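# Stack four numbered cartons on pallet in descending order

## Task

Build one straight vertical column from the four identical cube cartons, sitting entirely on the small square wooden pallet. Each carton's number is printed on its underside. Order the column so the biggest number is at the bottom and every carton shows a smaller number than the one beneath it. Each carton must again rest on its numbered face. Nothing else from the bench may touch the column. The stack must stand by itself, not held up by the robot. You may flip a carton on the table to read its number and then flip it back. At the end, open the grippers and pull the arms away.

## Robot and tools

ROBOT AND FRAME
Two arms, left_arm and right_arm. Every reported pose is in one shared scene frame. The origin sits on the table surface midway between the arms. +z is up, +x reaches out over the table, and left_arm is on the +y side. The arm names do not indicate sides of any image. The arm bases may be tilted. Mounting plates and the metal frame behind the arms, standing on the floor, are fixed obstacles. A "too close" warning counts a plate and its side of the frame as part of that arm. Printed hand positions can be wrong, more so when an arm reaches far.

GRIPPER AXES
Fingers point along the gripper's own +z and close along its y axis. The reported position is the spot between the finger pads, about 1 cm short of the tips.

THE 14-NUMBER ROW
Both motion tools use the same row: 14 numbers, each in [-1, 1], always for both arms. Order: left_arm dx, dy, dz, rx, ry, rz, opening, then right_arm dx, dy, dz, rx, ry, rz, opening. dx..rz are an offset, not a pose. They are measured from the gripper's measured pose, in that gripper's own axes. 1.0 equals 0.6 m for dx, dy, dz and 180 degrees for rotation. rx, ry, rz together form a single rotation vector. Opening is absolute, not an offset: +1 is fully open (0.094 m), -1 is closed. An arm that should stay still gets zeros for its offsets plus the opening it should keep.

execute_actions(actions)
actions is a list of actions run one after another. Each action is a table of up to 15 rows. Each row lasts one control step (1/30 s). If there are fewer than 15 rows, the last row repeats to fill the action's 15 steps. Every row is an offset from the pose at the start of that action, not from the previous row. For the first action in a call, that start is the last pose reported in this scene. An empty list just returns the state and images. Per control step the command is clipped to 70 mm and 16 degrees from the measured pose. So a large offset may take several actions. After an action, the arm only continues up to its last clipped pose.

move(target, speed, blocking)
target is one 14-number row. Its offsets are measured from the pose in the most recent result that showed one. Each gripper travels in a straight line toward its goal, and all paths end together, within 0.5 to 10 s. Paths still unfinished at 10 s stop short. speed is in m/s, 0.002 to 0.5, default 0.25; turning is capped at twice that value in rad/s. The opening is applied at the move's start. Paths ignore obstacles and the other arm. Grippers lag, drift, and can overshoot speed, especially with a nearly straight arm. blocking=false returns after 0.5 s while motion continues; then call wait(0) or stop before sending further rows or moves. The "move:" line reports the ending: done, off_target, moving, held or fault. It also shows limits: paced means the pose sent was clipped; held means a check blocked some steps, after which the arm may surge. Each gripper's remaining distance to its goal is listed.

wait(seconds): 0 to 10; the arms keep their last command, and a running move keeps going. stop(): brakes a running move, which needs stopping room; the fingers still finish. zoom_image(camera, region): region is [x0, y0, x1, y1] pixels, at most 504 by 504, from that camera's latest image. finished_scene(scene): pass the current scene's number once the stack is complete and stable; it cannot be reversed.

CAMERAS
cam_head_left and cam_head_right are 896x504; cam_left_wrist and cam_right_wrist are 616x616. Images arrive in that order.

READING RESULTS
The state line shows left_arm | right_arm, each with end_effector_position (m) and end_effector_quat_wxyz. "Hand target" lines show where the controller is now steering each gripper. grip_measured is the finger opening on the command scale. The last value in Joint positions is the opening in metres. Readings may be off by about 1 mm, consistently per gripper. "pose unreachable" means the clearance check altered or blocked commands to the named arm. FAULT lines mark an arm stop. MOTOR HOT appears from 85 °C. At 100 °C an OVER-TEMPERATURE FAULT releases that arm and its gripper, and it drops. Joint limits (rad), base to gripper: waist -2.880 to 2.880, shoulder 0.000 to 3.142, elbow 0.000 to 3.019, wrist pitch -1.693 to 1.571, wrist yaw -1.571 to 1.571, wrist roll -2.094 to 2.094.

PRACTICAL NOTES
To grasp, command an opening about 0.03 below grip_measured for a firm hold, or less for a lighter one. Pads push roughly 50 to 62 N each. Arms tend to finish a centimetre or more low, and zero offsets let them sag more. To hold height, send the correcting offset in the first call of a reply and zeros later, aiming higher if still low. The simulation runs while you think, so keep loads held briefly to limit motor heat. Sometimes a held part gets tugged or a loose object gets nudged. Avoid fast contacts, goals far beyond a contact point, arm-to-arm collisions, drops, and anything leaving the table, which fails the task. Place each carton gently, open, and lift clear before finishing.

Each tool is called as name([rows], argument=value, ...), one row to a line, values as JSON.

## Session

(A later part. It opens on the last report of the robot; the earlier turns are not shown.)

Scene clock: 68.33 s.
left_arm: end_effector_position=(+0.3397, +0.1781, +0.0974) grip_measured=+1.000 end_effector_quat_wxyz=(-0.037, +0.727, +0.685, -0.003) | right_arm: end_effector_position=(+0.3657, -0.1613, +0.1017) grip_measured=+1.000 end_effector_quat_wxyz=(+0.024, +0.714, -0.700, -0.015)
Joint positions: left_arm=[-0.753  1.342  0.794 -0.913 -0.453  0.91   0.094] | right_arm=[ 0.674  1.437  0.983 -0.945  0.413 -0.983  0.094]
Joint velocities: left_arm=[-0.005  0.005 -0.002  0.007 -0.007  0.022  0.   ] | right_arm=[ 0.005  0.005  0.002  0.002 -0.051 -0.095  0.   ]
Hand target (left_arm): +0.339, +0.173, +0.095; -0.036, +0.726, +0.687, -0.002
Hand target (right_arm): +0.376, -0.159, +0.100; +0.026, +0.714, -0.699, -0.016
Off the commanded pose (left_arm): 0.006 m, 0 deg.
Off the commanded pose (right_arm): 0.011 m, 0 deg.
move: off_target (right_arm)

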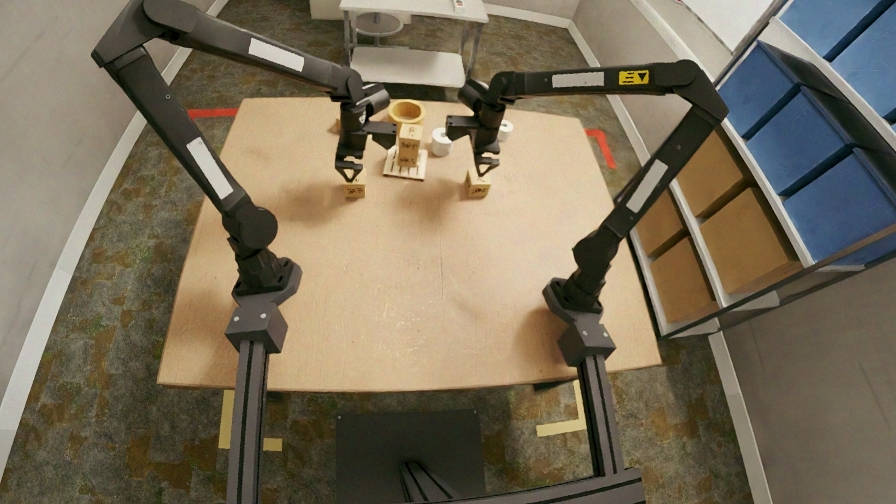

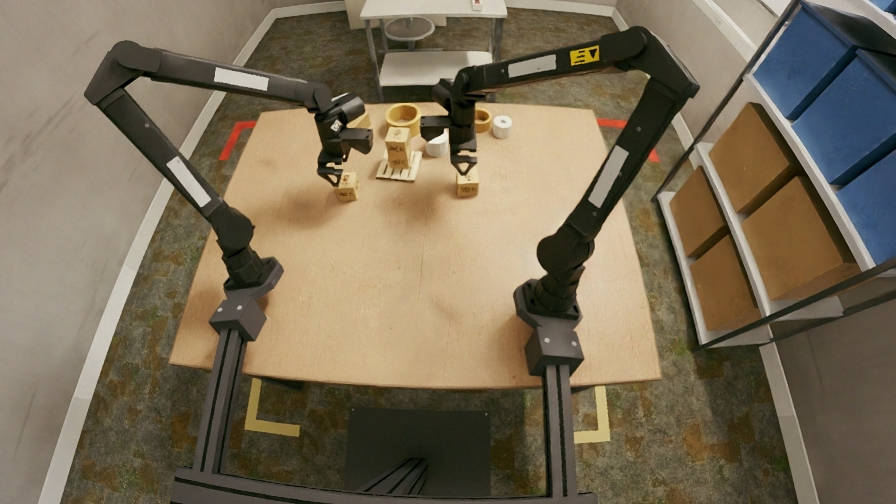

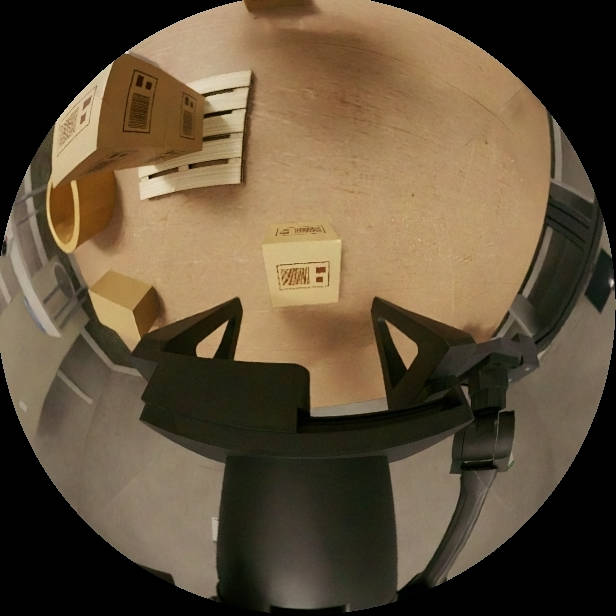

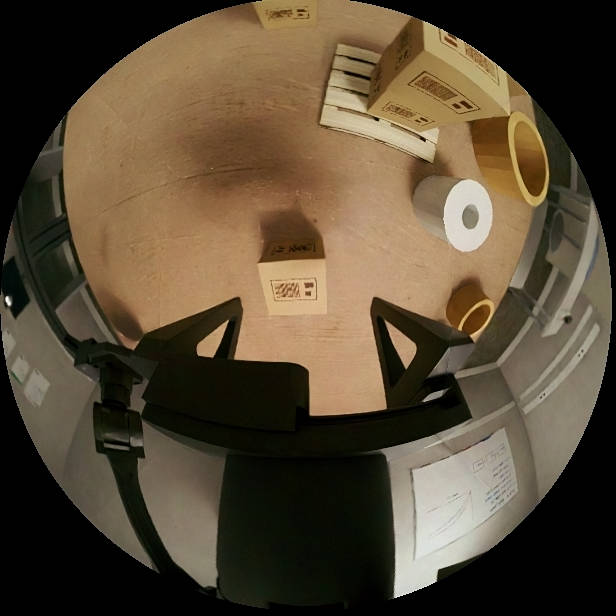

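move(target=[0,0.005,0.104,0,0,0,1,0.015,0.028,0.04,0,0,0,1], speed=0.1)

move(target=[0,0,0,0,0,0,1,0,0.008,0.075,0,0,0,1], speed=0.08)

Scene clock: 69.50 s.
left_arm: end_effector_position=(+0.3384, +0.1809, +0.0389) grip_measured=+1.000 end_effector_quat_wxyz=(-0.037, +0.724, +0.688, -0.001) | right_arm: end_effector_position=(+0.3476, -0.1657, +0.0818) grip_measured=+1.000 end_effector_quat_wxyz=(+0.023, +0.713, -0.701, -0.015)
Joint positions: left_arm=[-0.676  1.454  0.738 -0.706 -0.445  0.986  0.094] | right_arm=[ 0.667  1.437  0.911 -0.868  0.411 -0.99   0.094]
Joint velocities: left_arm=[-0.005 -0.015 -0.002  0.007  0.051 -0.007  0.   ] | right_arm=[-0.015 -0.005  0.007 -0.002 -0.066  0.051  0.   ]
Hand target (left_arm): +0.339, +0.181, +0.035; -0.038, +0.727, +0.685, -0.003
Hand target (right_arm): +0.348, -0.171, +0.079; +0.024, +0.713, -0.700, -0.015
Off the commanded pose (left_arm): 0.004 m, 1 deg.
Off the commanded pose (right_arm): 0.006 m, 0 deg.
move: done

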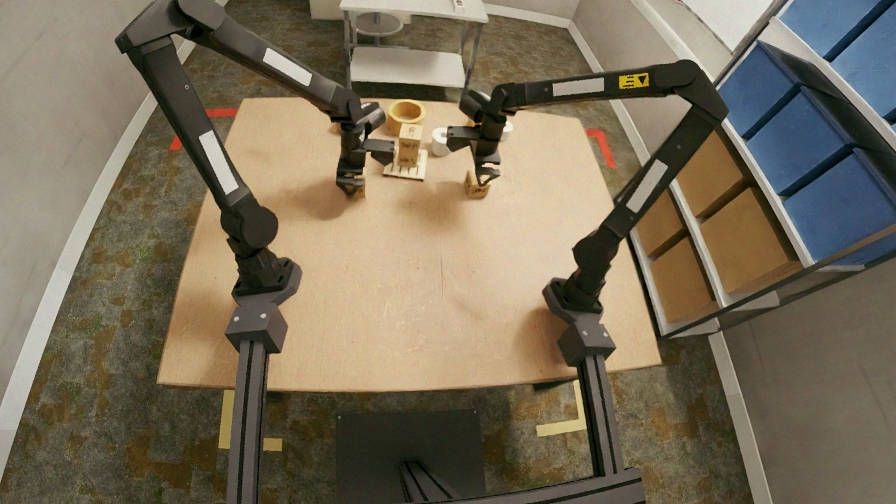

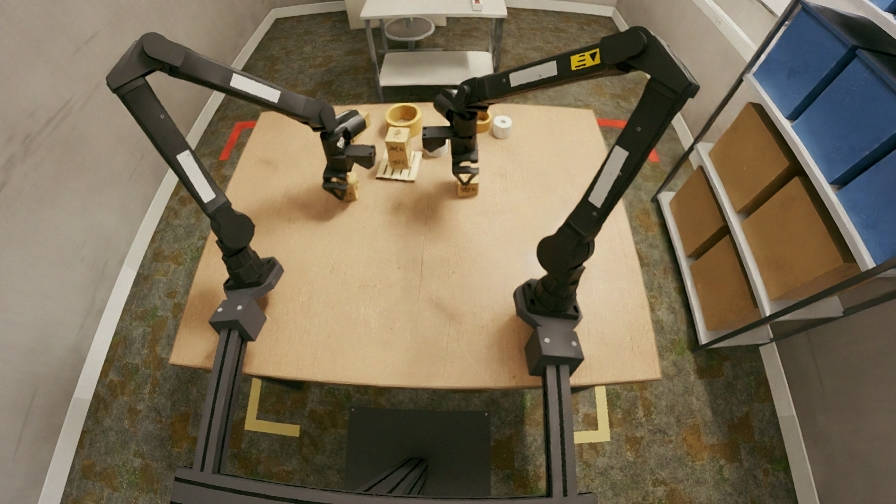

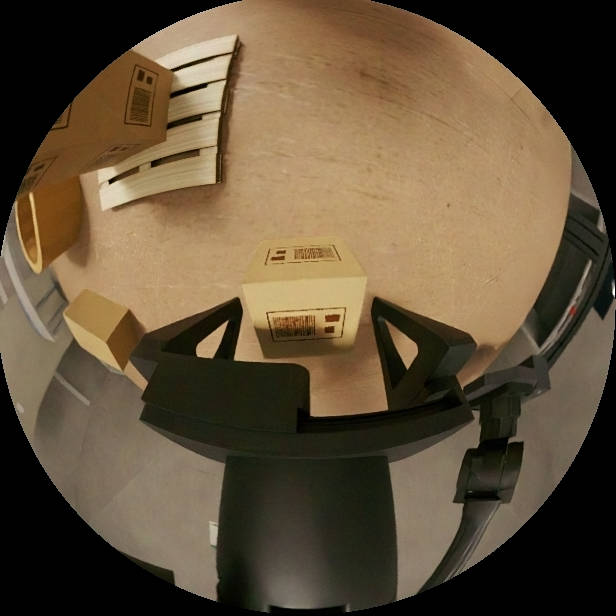

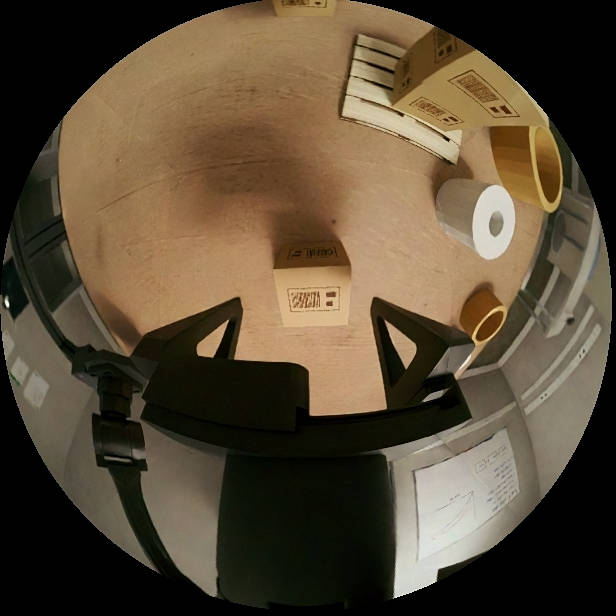

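Scene clock: 70.40 s.
left_arm: end_effector_position=(+0.3384, +0.1809, +0.0389) grip_measured=+1.000 end_effector_quat_wxyz=(-0.037, +0.724, +0.688, -0.001) | right_arm: end_effector_position=(+0.3454, -0.1629, +0.0480) grip_measured=+1.000 end_effector_quat_wxyz=(+0.012, +0.709, -0.705, -0.014)
Joint positions: left_arm=[-0.676  1.454  0.738 -0.706 -0.445  0.986  0.094] | right_arm=[ 0.638  1.492  0.869 -0.734  0.404 -1.018  0.094]
Joint velocities: left_arm=[ 0.015 -0.005  0.002  0.002  0.051  0.051  0.   ] | right_arm=[-0.015 -0.005  0.002  0.017 -0.037 -0.007  0.   ]
Hand target (left_arm): +0.338, +0.181, +0.039; -0.037, +0.724, +0.689, -0.001
Hand target (right_arm): +0.341, -0.167, +0.038; +0.023, +0.713, -0.701, -0.016
Off the commanded pose (left_arm): 0.000 m, 0 deg.
Off the commanded pose (right_arm): 0.012 m, 1 deg.
move: off_target (right_arm)

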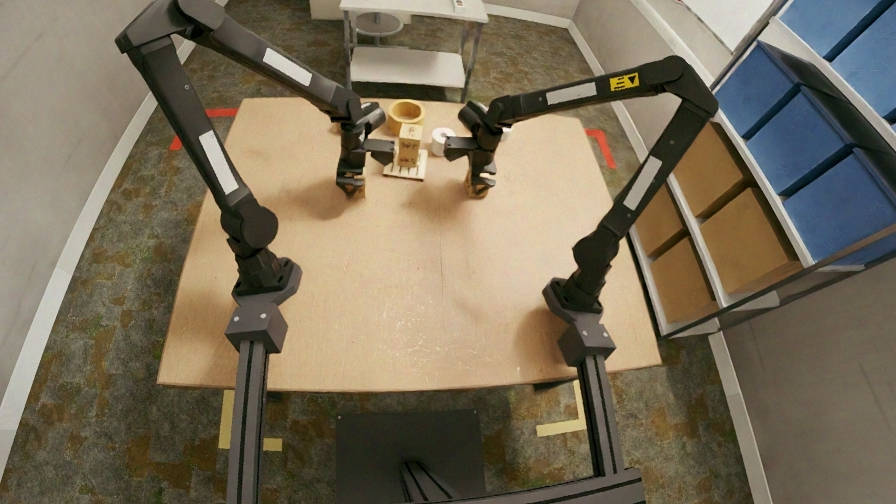

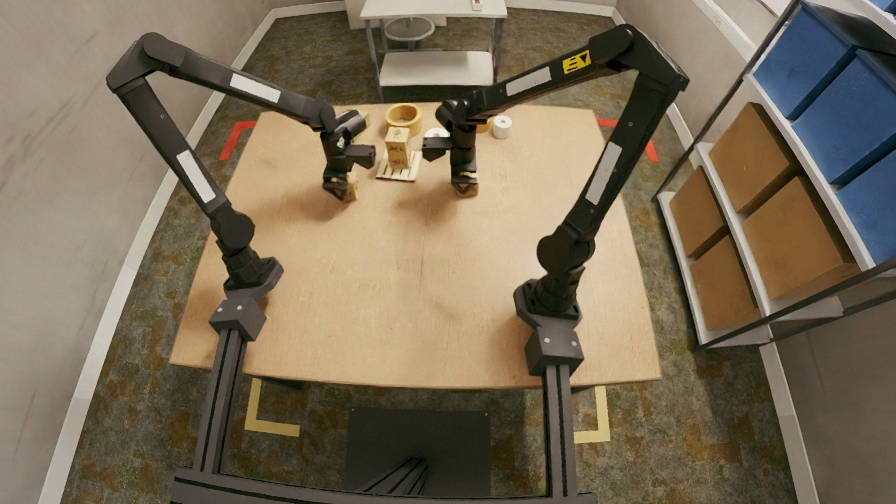

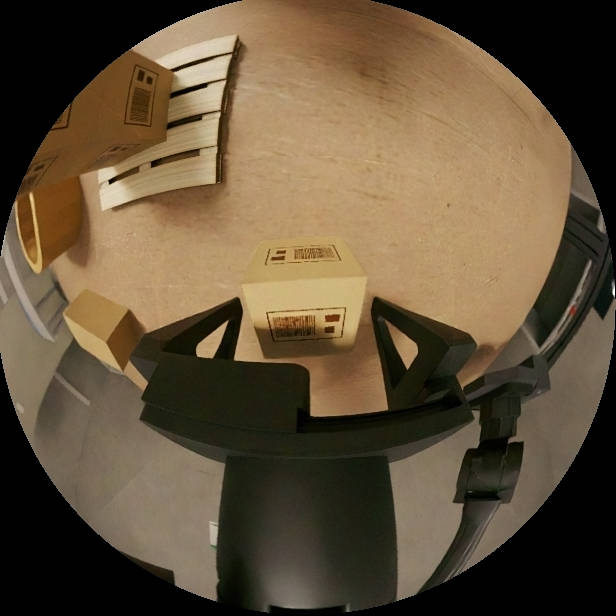

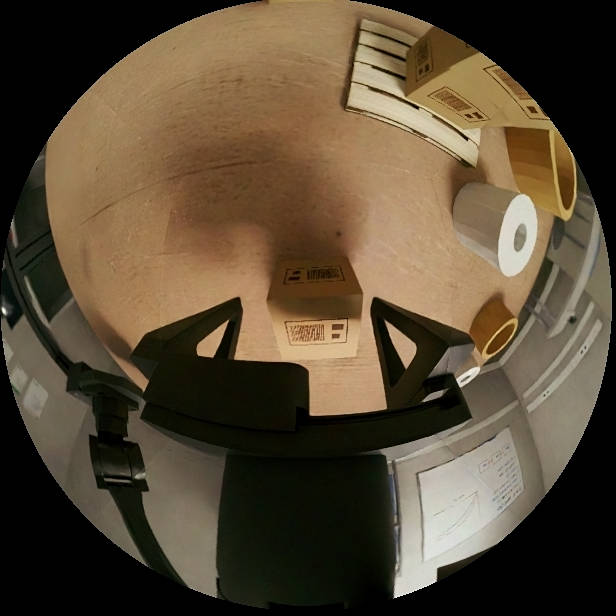

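move(target=[-0.01,0,0.006,0,0,0,1,0.028,-0.008,0.028,0,0,0,1], speed=0.05)

move(target=[0,0,0,0,0,0,0.17,0,0,0,0,0,0,0.16])

move(target=[0,0,-0.27,0,0,0,0.17,0.1,0.1,-0.3,0,0,0,0.16])

move(target=[-0.265,0.17,-0.03,0,0,0.025,0.17,0.06,0.1,-0.05,0,0,0,0.16], speed=0.2)

Scene clock: 71.50 s.
left_arm: end_effector_position=(+0.3378, +0.1808, +0.0381) grip_measured=+1.000 end_effector_quat_wxyz=(-0.038, +0.725, +0.688, -0.002) | right_arm: end_effector_position=(+0.3529, -0.1752, +0.0378) grip_measured=+1.000 end_effector_quat_wxyz=(+0.006, +0.705, -0.709, -0.013)
Joint positions: left_arm=[-0.676  1.457  0.738 -0.706 -0.445  0.986  0.094] | right_arm=[ 0.593  1.492  0.856 -0.689  0.393 -1.06   0.094]
Joint velocities: left_arm=[ 0.005 -0.005 -0.007 -0.002  0.022 -0.066  0.   ] | right_arm=[ 0.005 -0.005 -0.012  0.007  0.037 -0.051  0.   ]
Hand target (left_arm): +0.338, +0.175, +0.035; -0.037, +0.724, +0.689, -0.001
Hand target (right_arm): +0.350, -0.179, +0.032; +0.012, +0.708, -0.705, -0.014
Off the commanded pose (left_arm): 0.007 m, 0 deg.
Off the commanded pose (right_arm): 0.009 m, 1 deg.
move: done

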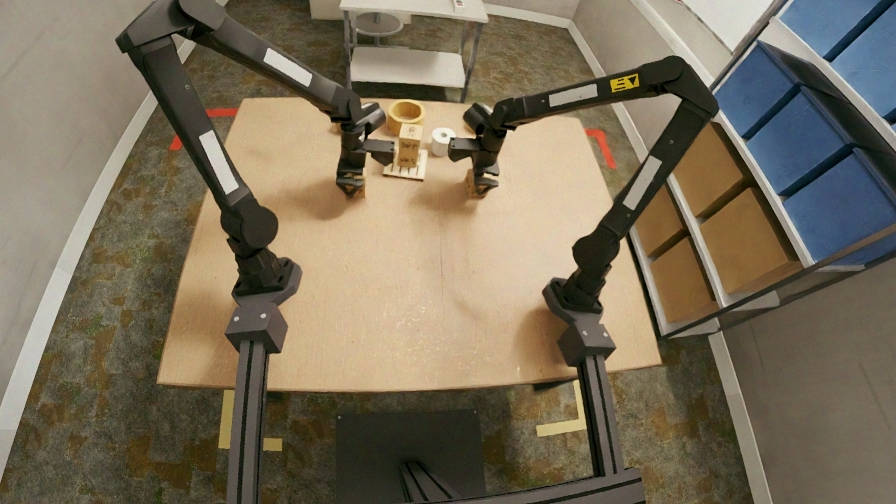

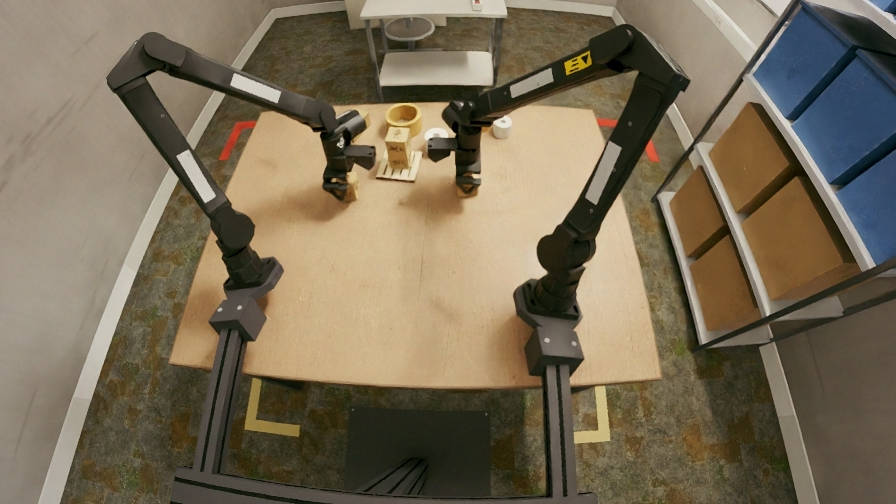

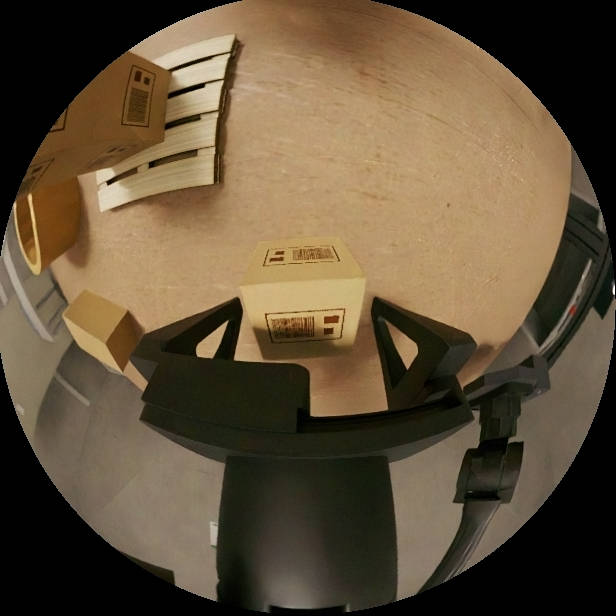

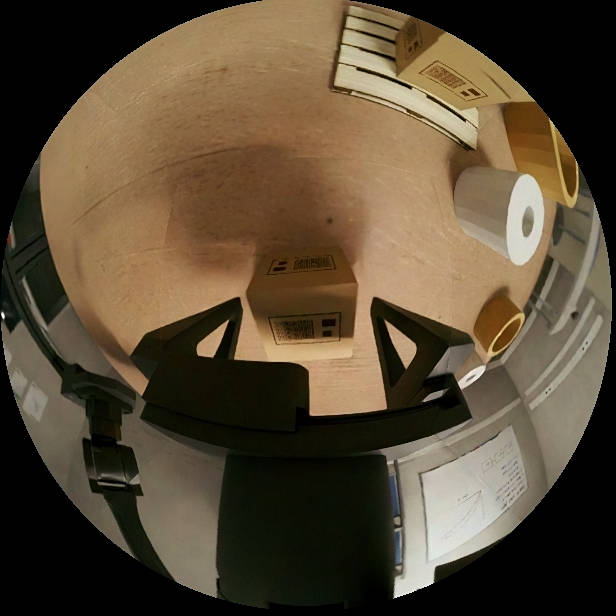

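Scene clock: 72.00 s.
left_arm: end_effector_position=(+0.3378, +0.1809, +0.0381) grip_measured=+0.232 end_effector_quat_wxyz=(-0.038, +0.725, +0.688, -0.002) | right_arm: end_effector_position=(+0.3529, -0.1752, +0.0378) grip_measured=+0.237 end_effector_quat_wxyz=(+0.006, +0.705, -0.709, -0.013)
Joint positions: left_arm=[-0.676  1.457  0.738 -0.706 -0.446  0.986  0.058] | right_arm=[ 0.593  1.492  0.856 -0.689  0.393 -1.06   0.058]
Joint velocities: left_arm=[ 0.005 -0.005 -0.012 -0.007 -0.051 -0.022 -0.001] | right_arm=[-0.005  0.005  0.007 -0.012 -0.007 -0.037  0.   ]
Hand target (left_arm): +0.338, +0.181, +0.038; -0.038, +0.725, +0.688, -0.002
Hand target (right_arm): +0.353, -0.175, +0.038; +0.006, +0.705, -0.709, -0.013
Off the commanded pose (left_arm): 0.000 m, 0 deg.
Off the commanded pose (right_arm): 0.000 m, 0 deg.
move: done

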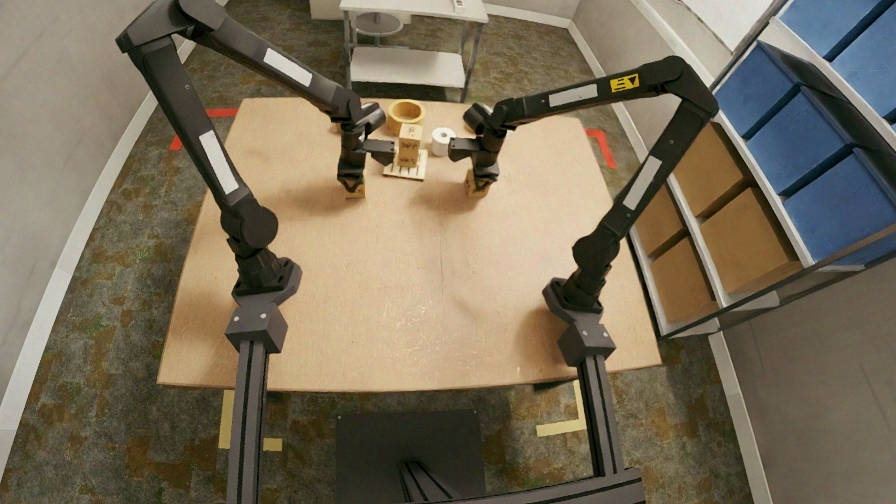

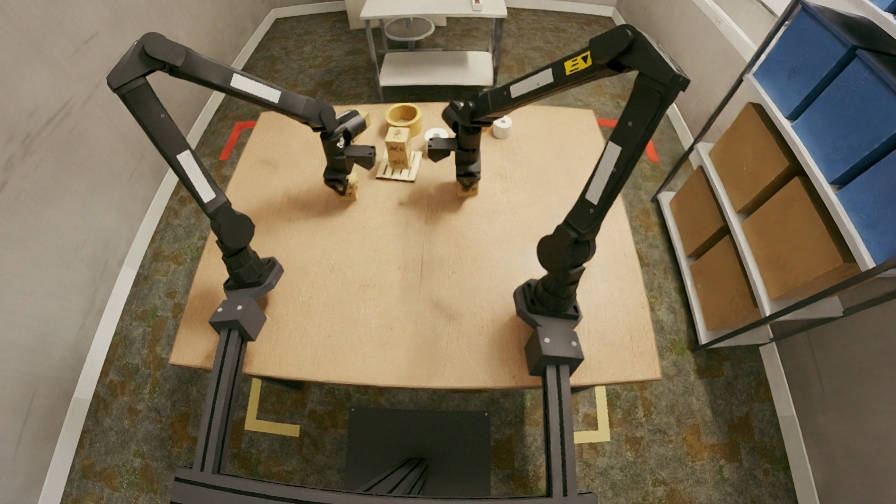

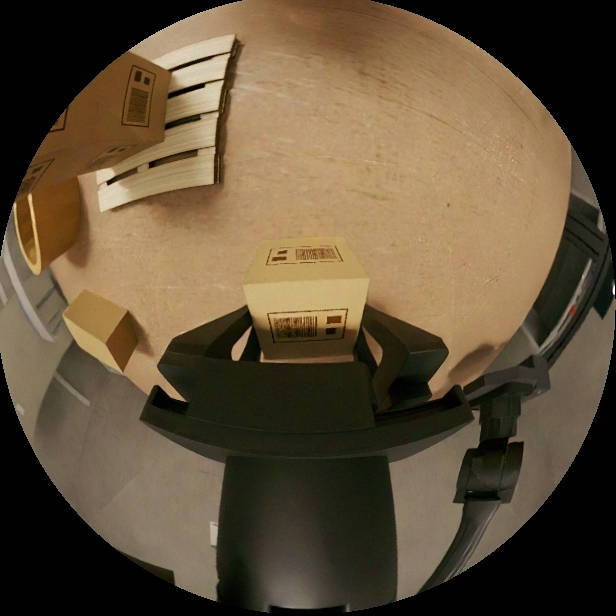

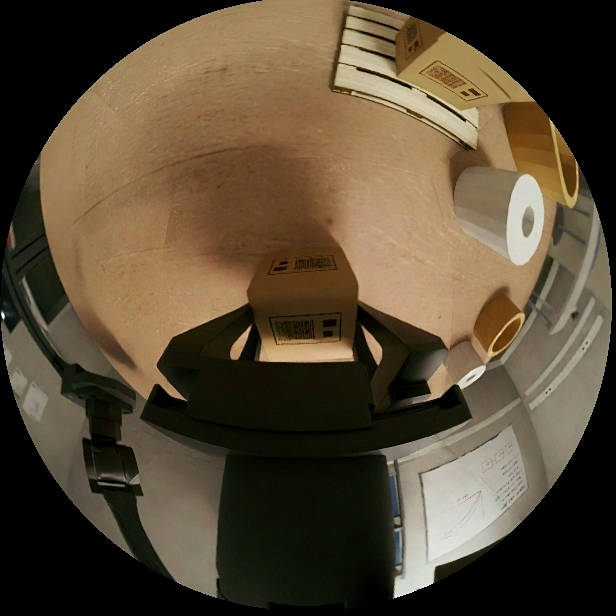

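Scene clock: 73.30 s.
left_arm: end_effector_position=(+0.3348, +0.1781, +0.1856) grip_measured=+0.232 end_effector_quat_wxyz=(-0.055, +0.733, +0.678, -0.002) | right_arm: end_effector_position=(+0.2796, -0.2401, +0.2008) grip_measured=+0.237 end_effector_quat_wxyz=(+0.028, +0.714, -0.700, -0.014)
Joint positions: left_arm=[-0.882  1.239  0.924 -1.249 -0.464  0.766  0.058] | right_arm=[ 0.772  1.011  0.824 -1.262  0.431 -0.875  0.058]
Joint velocities: left_arm=[-0.015 -0.015 -0.002 -0.002 -0.081 -0.066 -0.002] | right_arm=[-0.015 -0.005 -0.012 -0.002 -0.066  0.081 -0.   ]
Hand target (left_arm): +0.346, +0.173, +0.200; -0.038, +0.725, +0.688, -0.001
Hand target (right_arm): +0.294, -0.234, +0.216; +0.008, +0.705, -0.709, -0.012
Off the commanded pose (left_arm): 0.019 m, 2 deg.
Off the commanded pose (right_arm): 0.026 m, 3 deg.
move: off_target (left_arm, right_arm)

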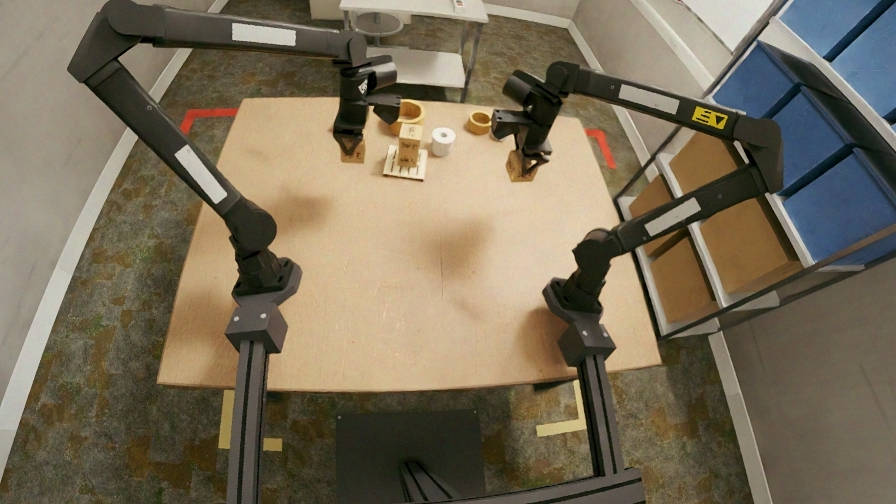

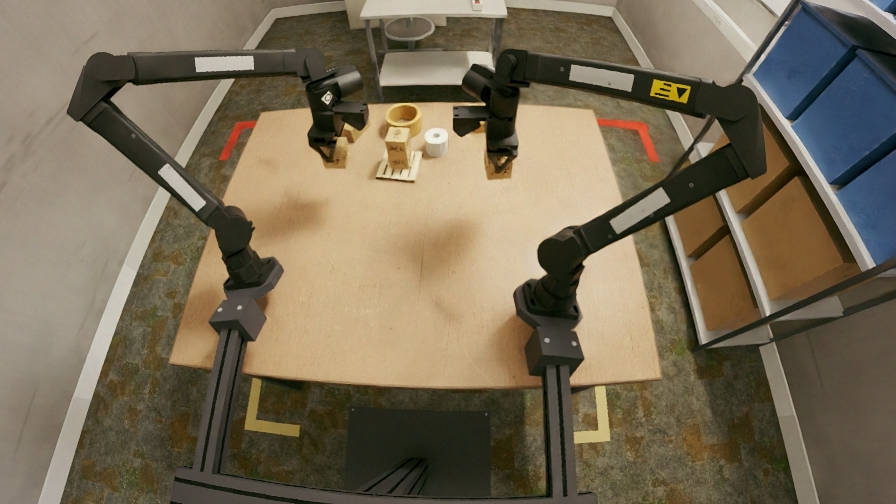

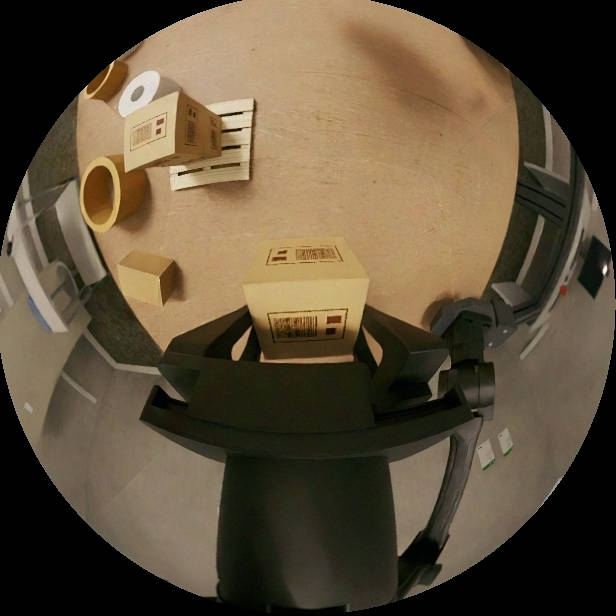

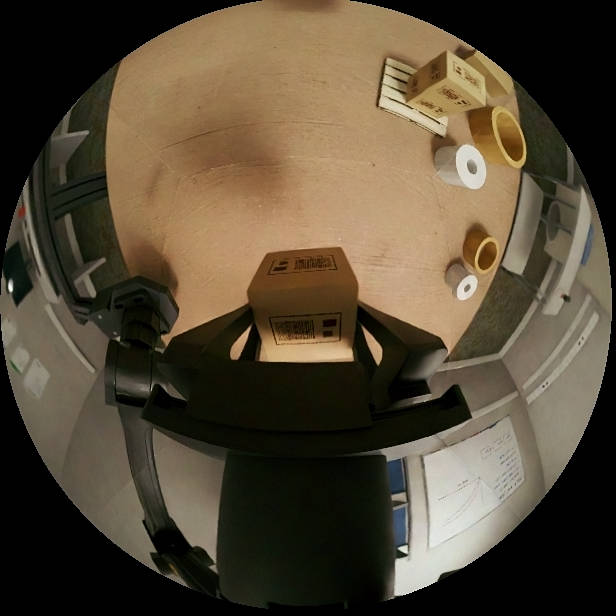

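Scene clock: 74.70 s.
left_arm: end_effector_position=(+0.4177, +0.0220, +0.1730) grip_measured=+0.232 end_effector_quat_wxyz=(-0.068, +0.761, +0.645, -0.003) | right_arm: end_effector_position=(+0.2261, -0.2747, +0.2333) grip_measured=+0.237 end_effector_quat_wxyz=(+0.028, +0.715, -0.698, -0.014)
Joint positions: left_arm=[-0.95   1.718  1.42  -1.328 -0.464  0.764  0.058] | right_arm=[ 0.878  0.811  0.756 -1.445  0.442 -0.762  0.058]
Joint velocities: left_arm=[-0.005 -0.015 -0.007  0.002  0.007 -0.022  0.   ] | right_arm=[ 0.005 -0.005 -0.002  0.002  0.022 -0.037  0.   ]
Hand target (left_arm): +0.425, +0.012, +0.185; -0.055, +0.759, +0.649, -0.004
Hand target (right_arm): +0.222, -0.276, +0.234; +0.028, +0.714, -0.700, -0.013
Off the commanded pose (left_arm): 0.017 m, 2 deg.
Off the commanded pose (right_arm): 0.005 m, 0 deg.
move: off_target (left_arm)

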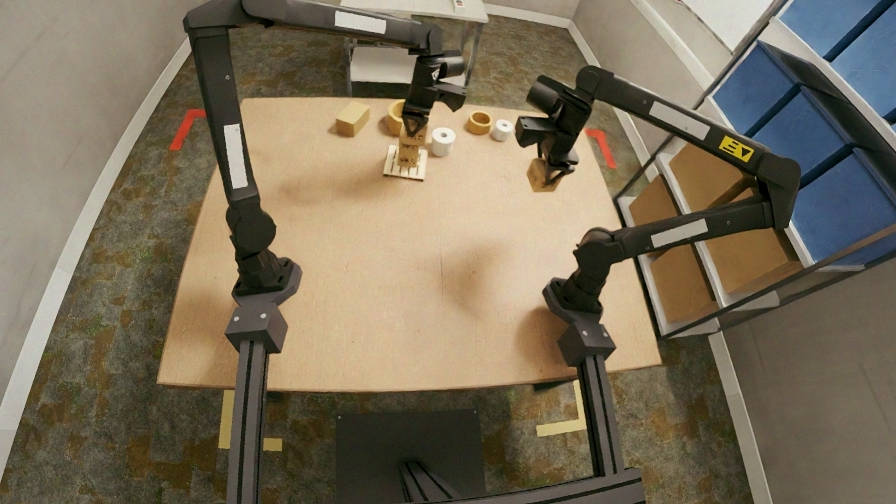

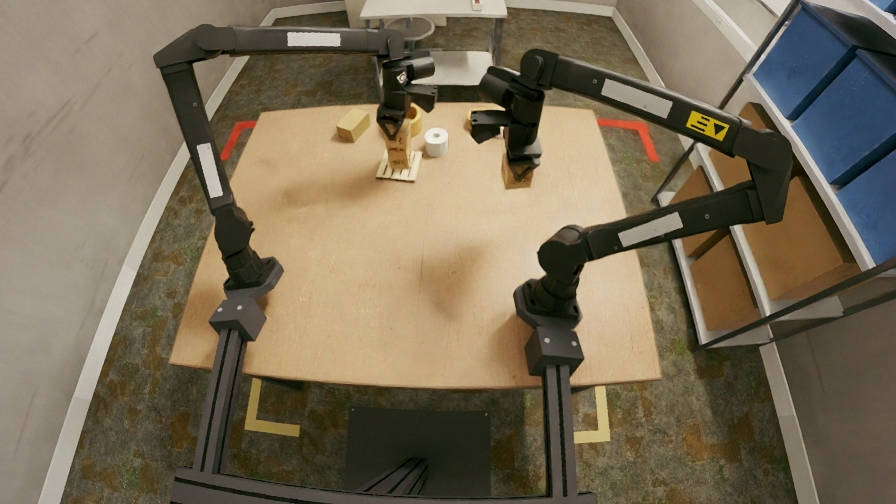

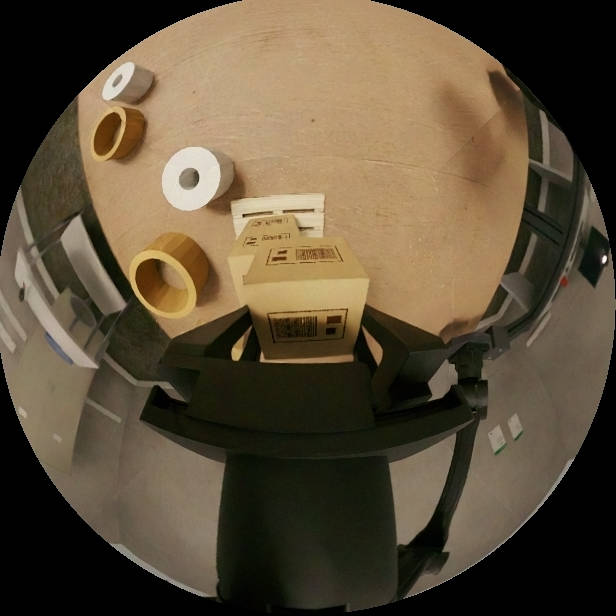

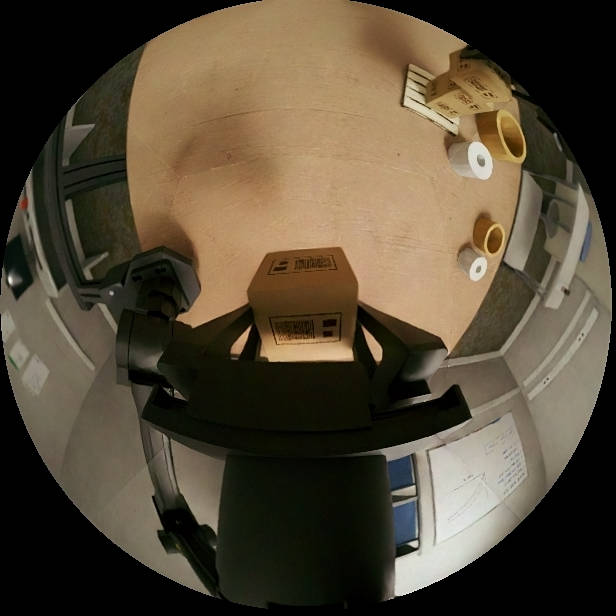

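Close call. Raise, fix tilt.

move(target=[0,0.02,-0.05,-0.018,-0.018,-0.006,0.17,0,0,0,0,0,0,0.16], speed=0.05)

move(target=[0.005,0.04,-0.015,0,0,0,0.17,0,0,0,0,0,0,0.16], speed=0.05)

zoom_image(camera="cam_head_left", region=[350,70,470,190])

Scene clock: 76.07 s.
left_arm: end_effector_position=(+0.4220, +0.0237, +0.1815) grip_measured=+0.232 end_effector_quat_wxyz=(-0.056, +0.758, +0.650, -0.004) | right_arm: end_effector_position=(+0.2261, -0.2747, +0.2333) grip_measured=+0.237 end_effector_quat_wxyz=(+0.028, +0.715, -0.699, -0.014)
Joint positions: left_arm=[-0.95   1.696  1.419 -1.321 -0.464  0.764  0.058] | right_arm=[ 0.878  0.811  0.756 -1.445  0.442 -0.76   0.058]
Joint velocities: left_arm=[-0.005 -0.015  0.007 -0.007 -0.037 -0.007  0.   ] | right_arm=[-0.005 -0.005 -0.002  0.017  0.007 -0.081  0.001]
Hand target (left_arm): +0.432, +0.018, +0.201; -0.028, +0.756, +0.654, -0.005
Hand target (right_arm): +0.226, -0.275, +0.233; +0.028, +0.715, -0.698, -0.014
Off the commanded pose (left_arm): 0.023 m, 3 deg.
Off the commanded pose (right_arm): 0.000 m, 0 deg.
move: off_target (left_arm)

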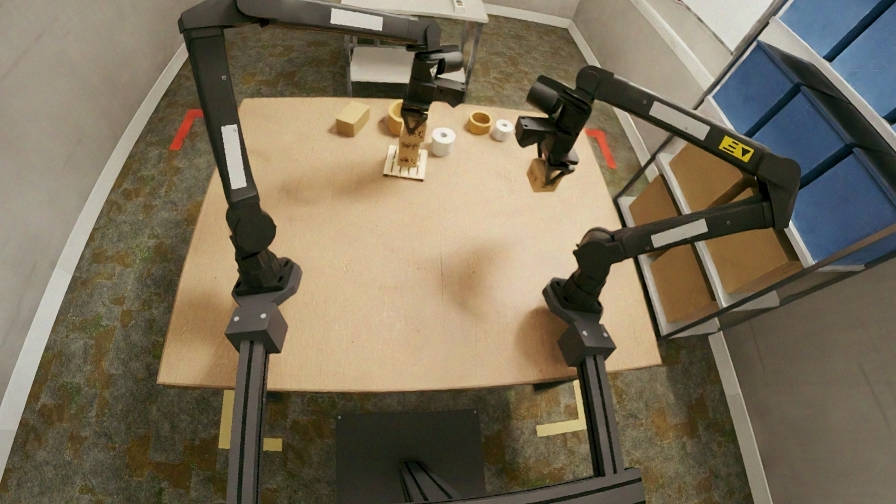

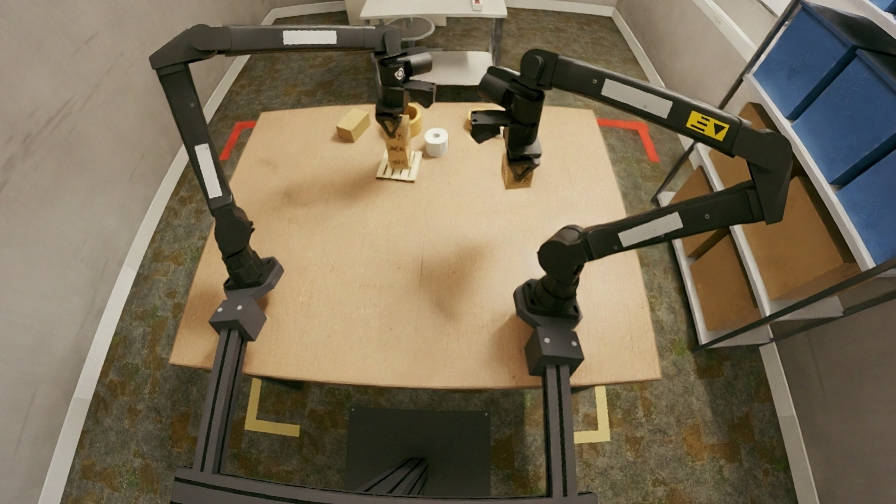

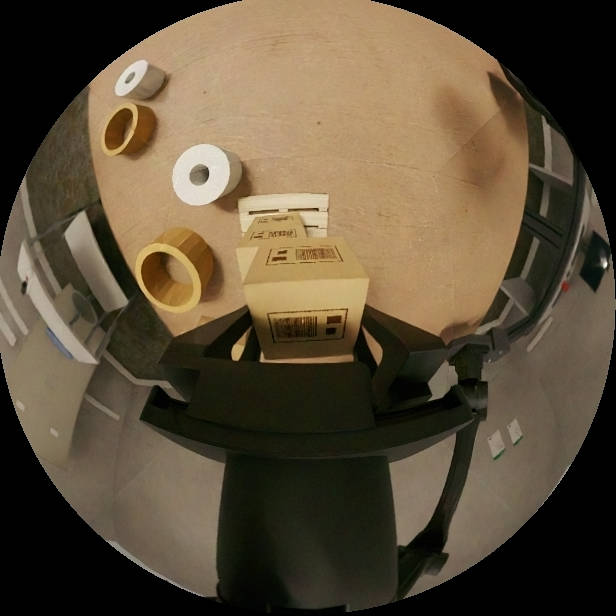

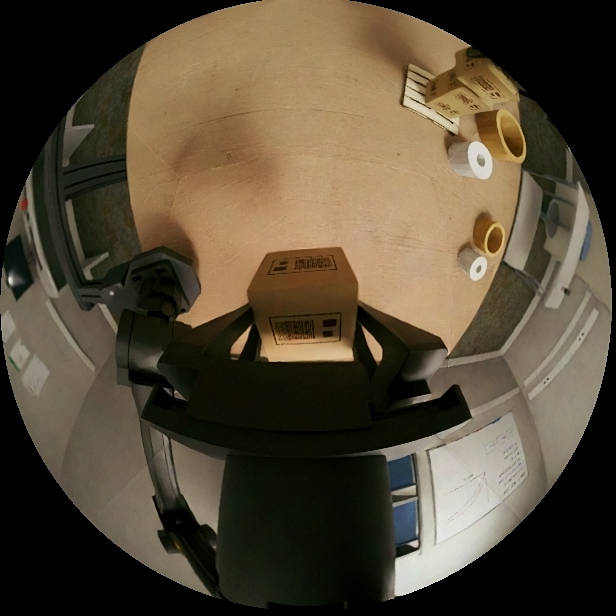

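Scene clock: 76.93 s.
left_arm: end_effector_position=(+0.4357, +0.0283, +0.1858) grip_measured=+0.232 end_effector_quat_wxyz=(-0.059, +0.757, +0.651, -0.003) | right_arm: end_effector_position=(+0.2261, -0.2747, +0.2333) grip_measured=+0.237 end_effector_quat_wxyz=(+0.028, +0.715, -0.699, -0.014)
Joint positions: left_arm=[-0.93   1.702  1.454 -1.35  -0.464  0.78   0.058] | right_arm=[ 0.878  0.811  0.756 -1.445  0.442 -0.76   0.058]
Joint velocities: left_arm=[-0.005  0.015 -0.012  0.002  0.007  0.066 -0.   ] | right_arm=[ 0.005 -0.015  0.007  0.002  0.007  0.007 -0.   ]
Hand target (left_arm): +0.447, +0.023, +0.188; -0.055, +0.758, +0.650, -0.004
Hand target (right_arm): +0.226, -0.275, +0.233; +0.028, +0.715, -0.699, -0.014
Off the commanded pose (left_arm): 0.013 m, 0 deg.
Off the commanded pose (right_arm): 0.000 m, 0 deg.
move: off_target (left_arm)

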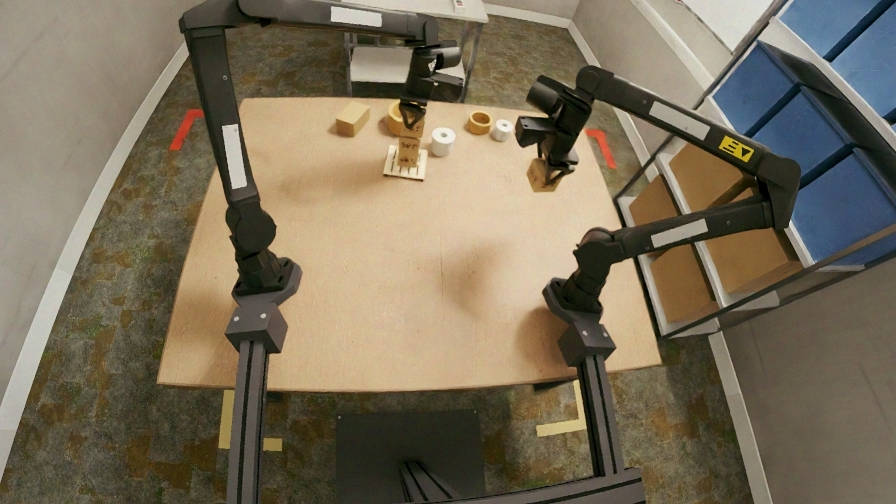

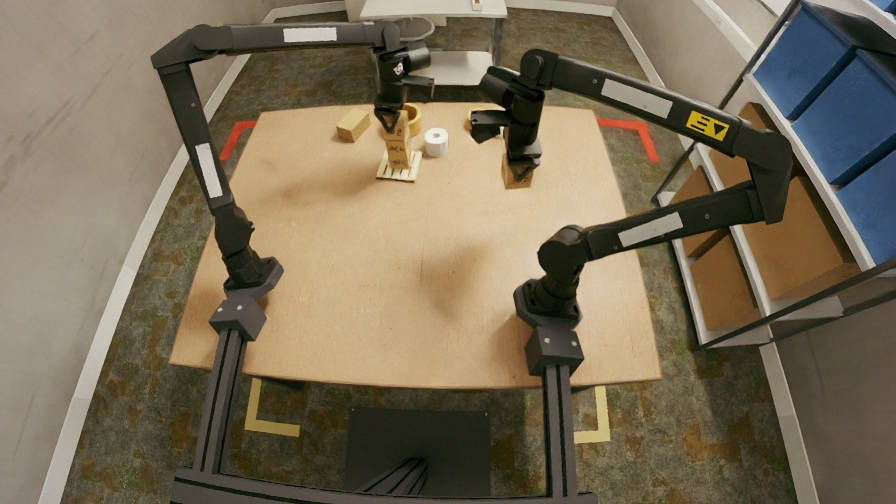

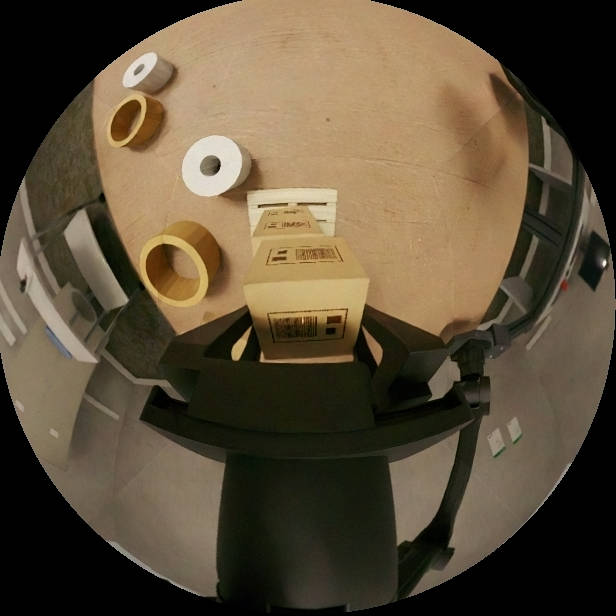

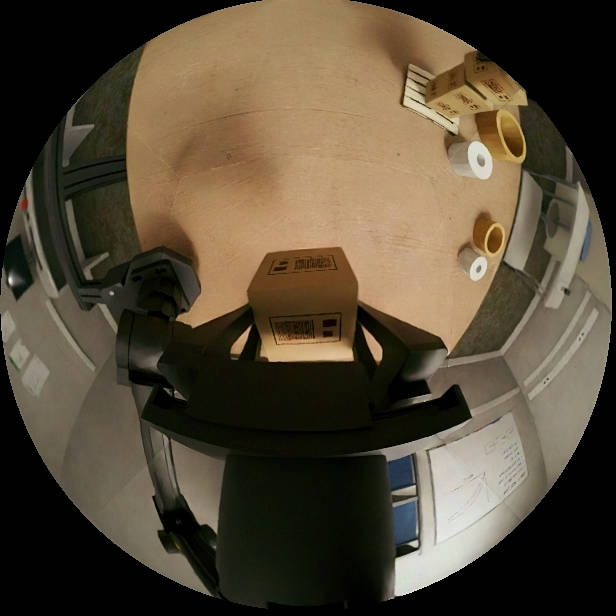

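Region (350, 70, 470, 190) of cam_head_left's 896x504 image, scaled by 4.200, with more detail than that image has.

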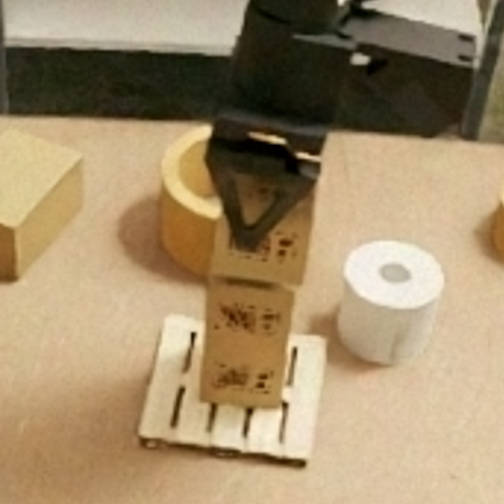

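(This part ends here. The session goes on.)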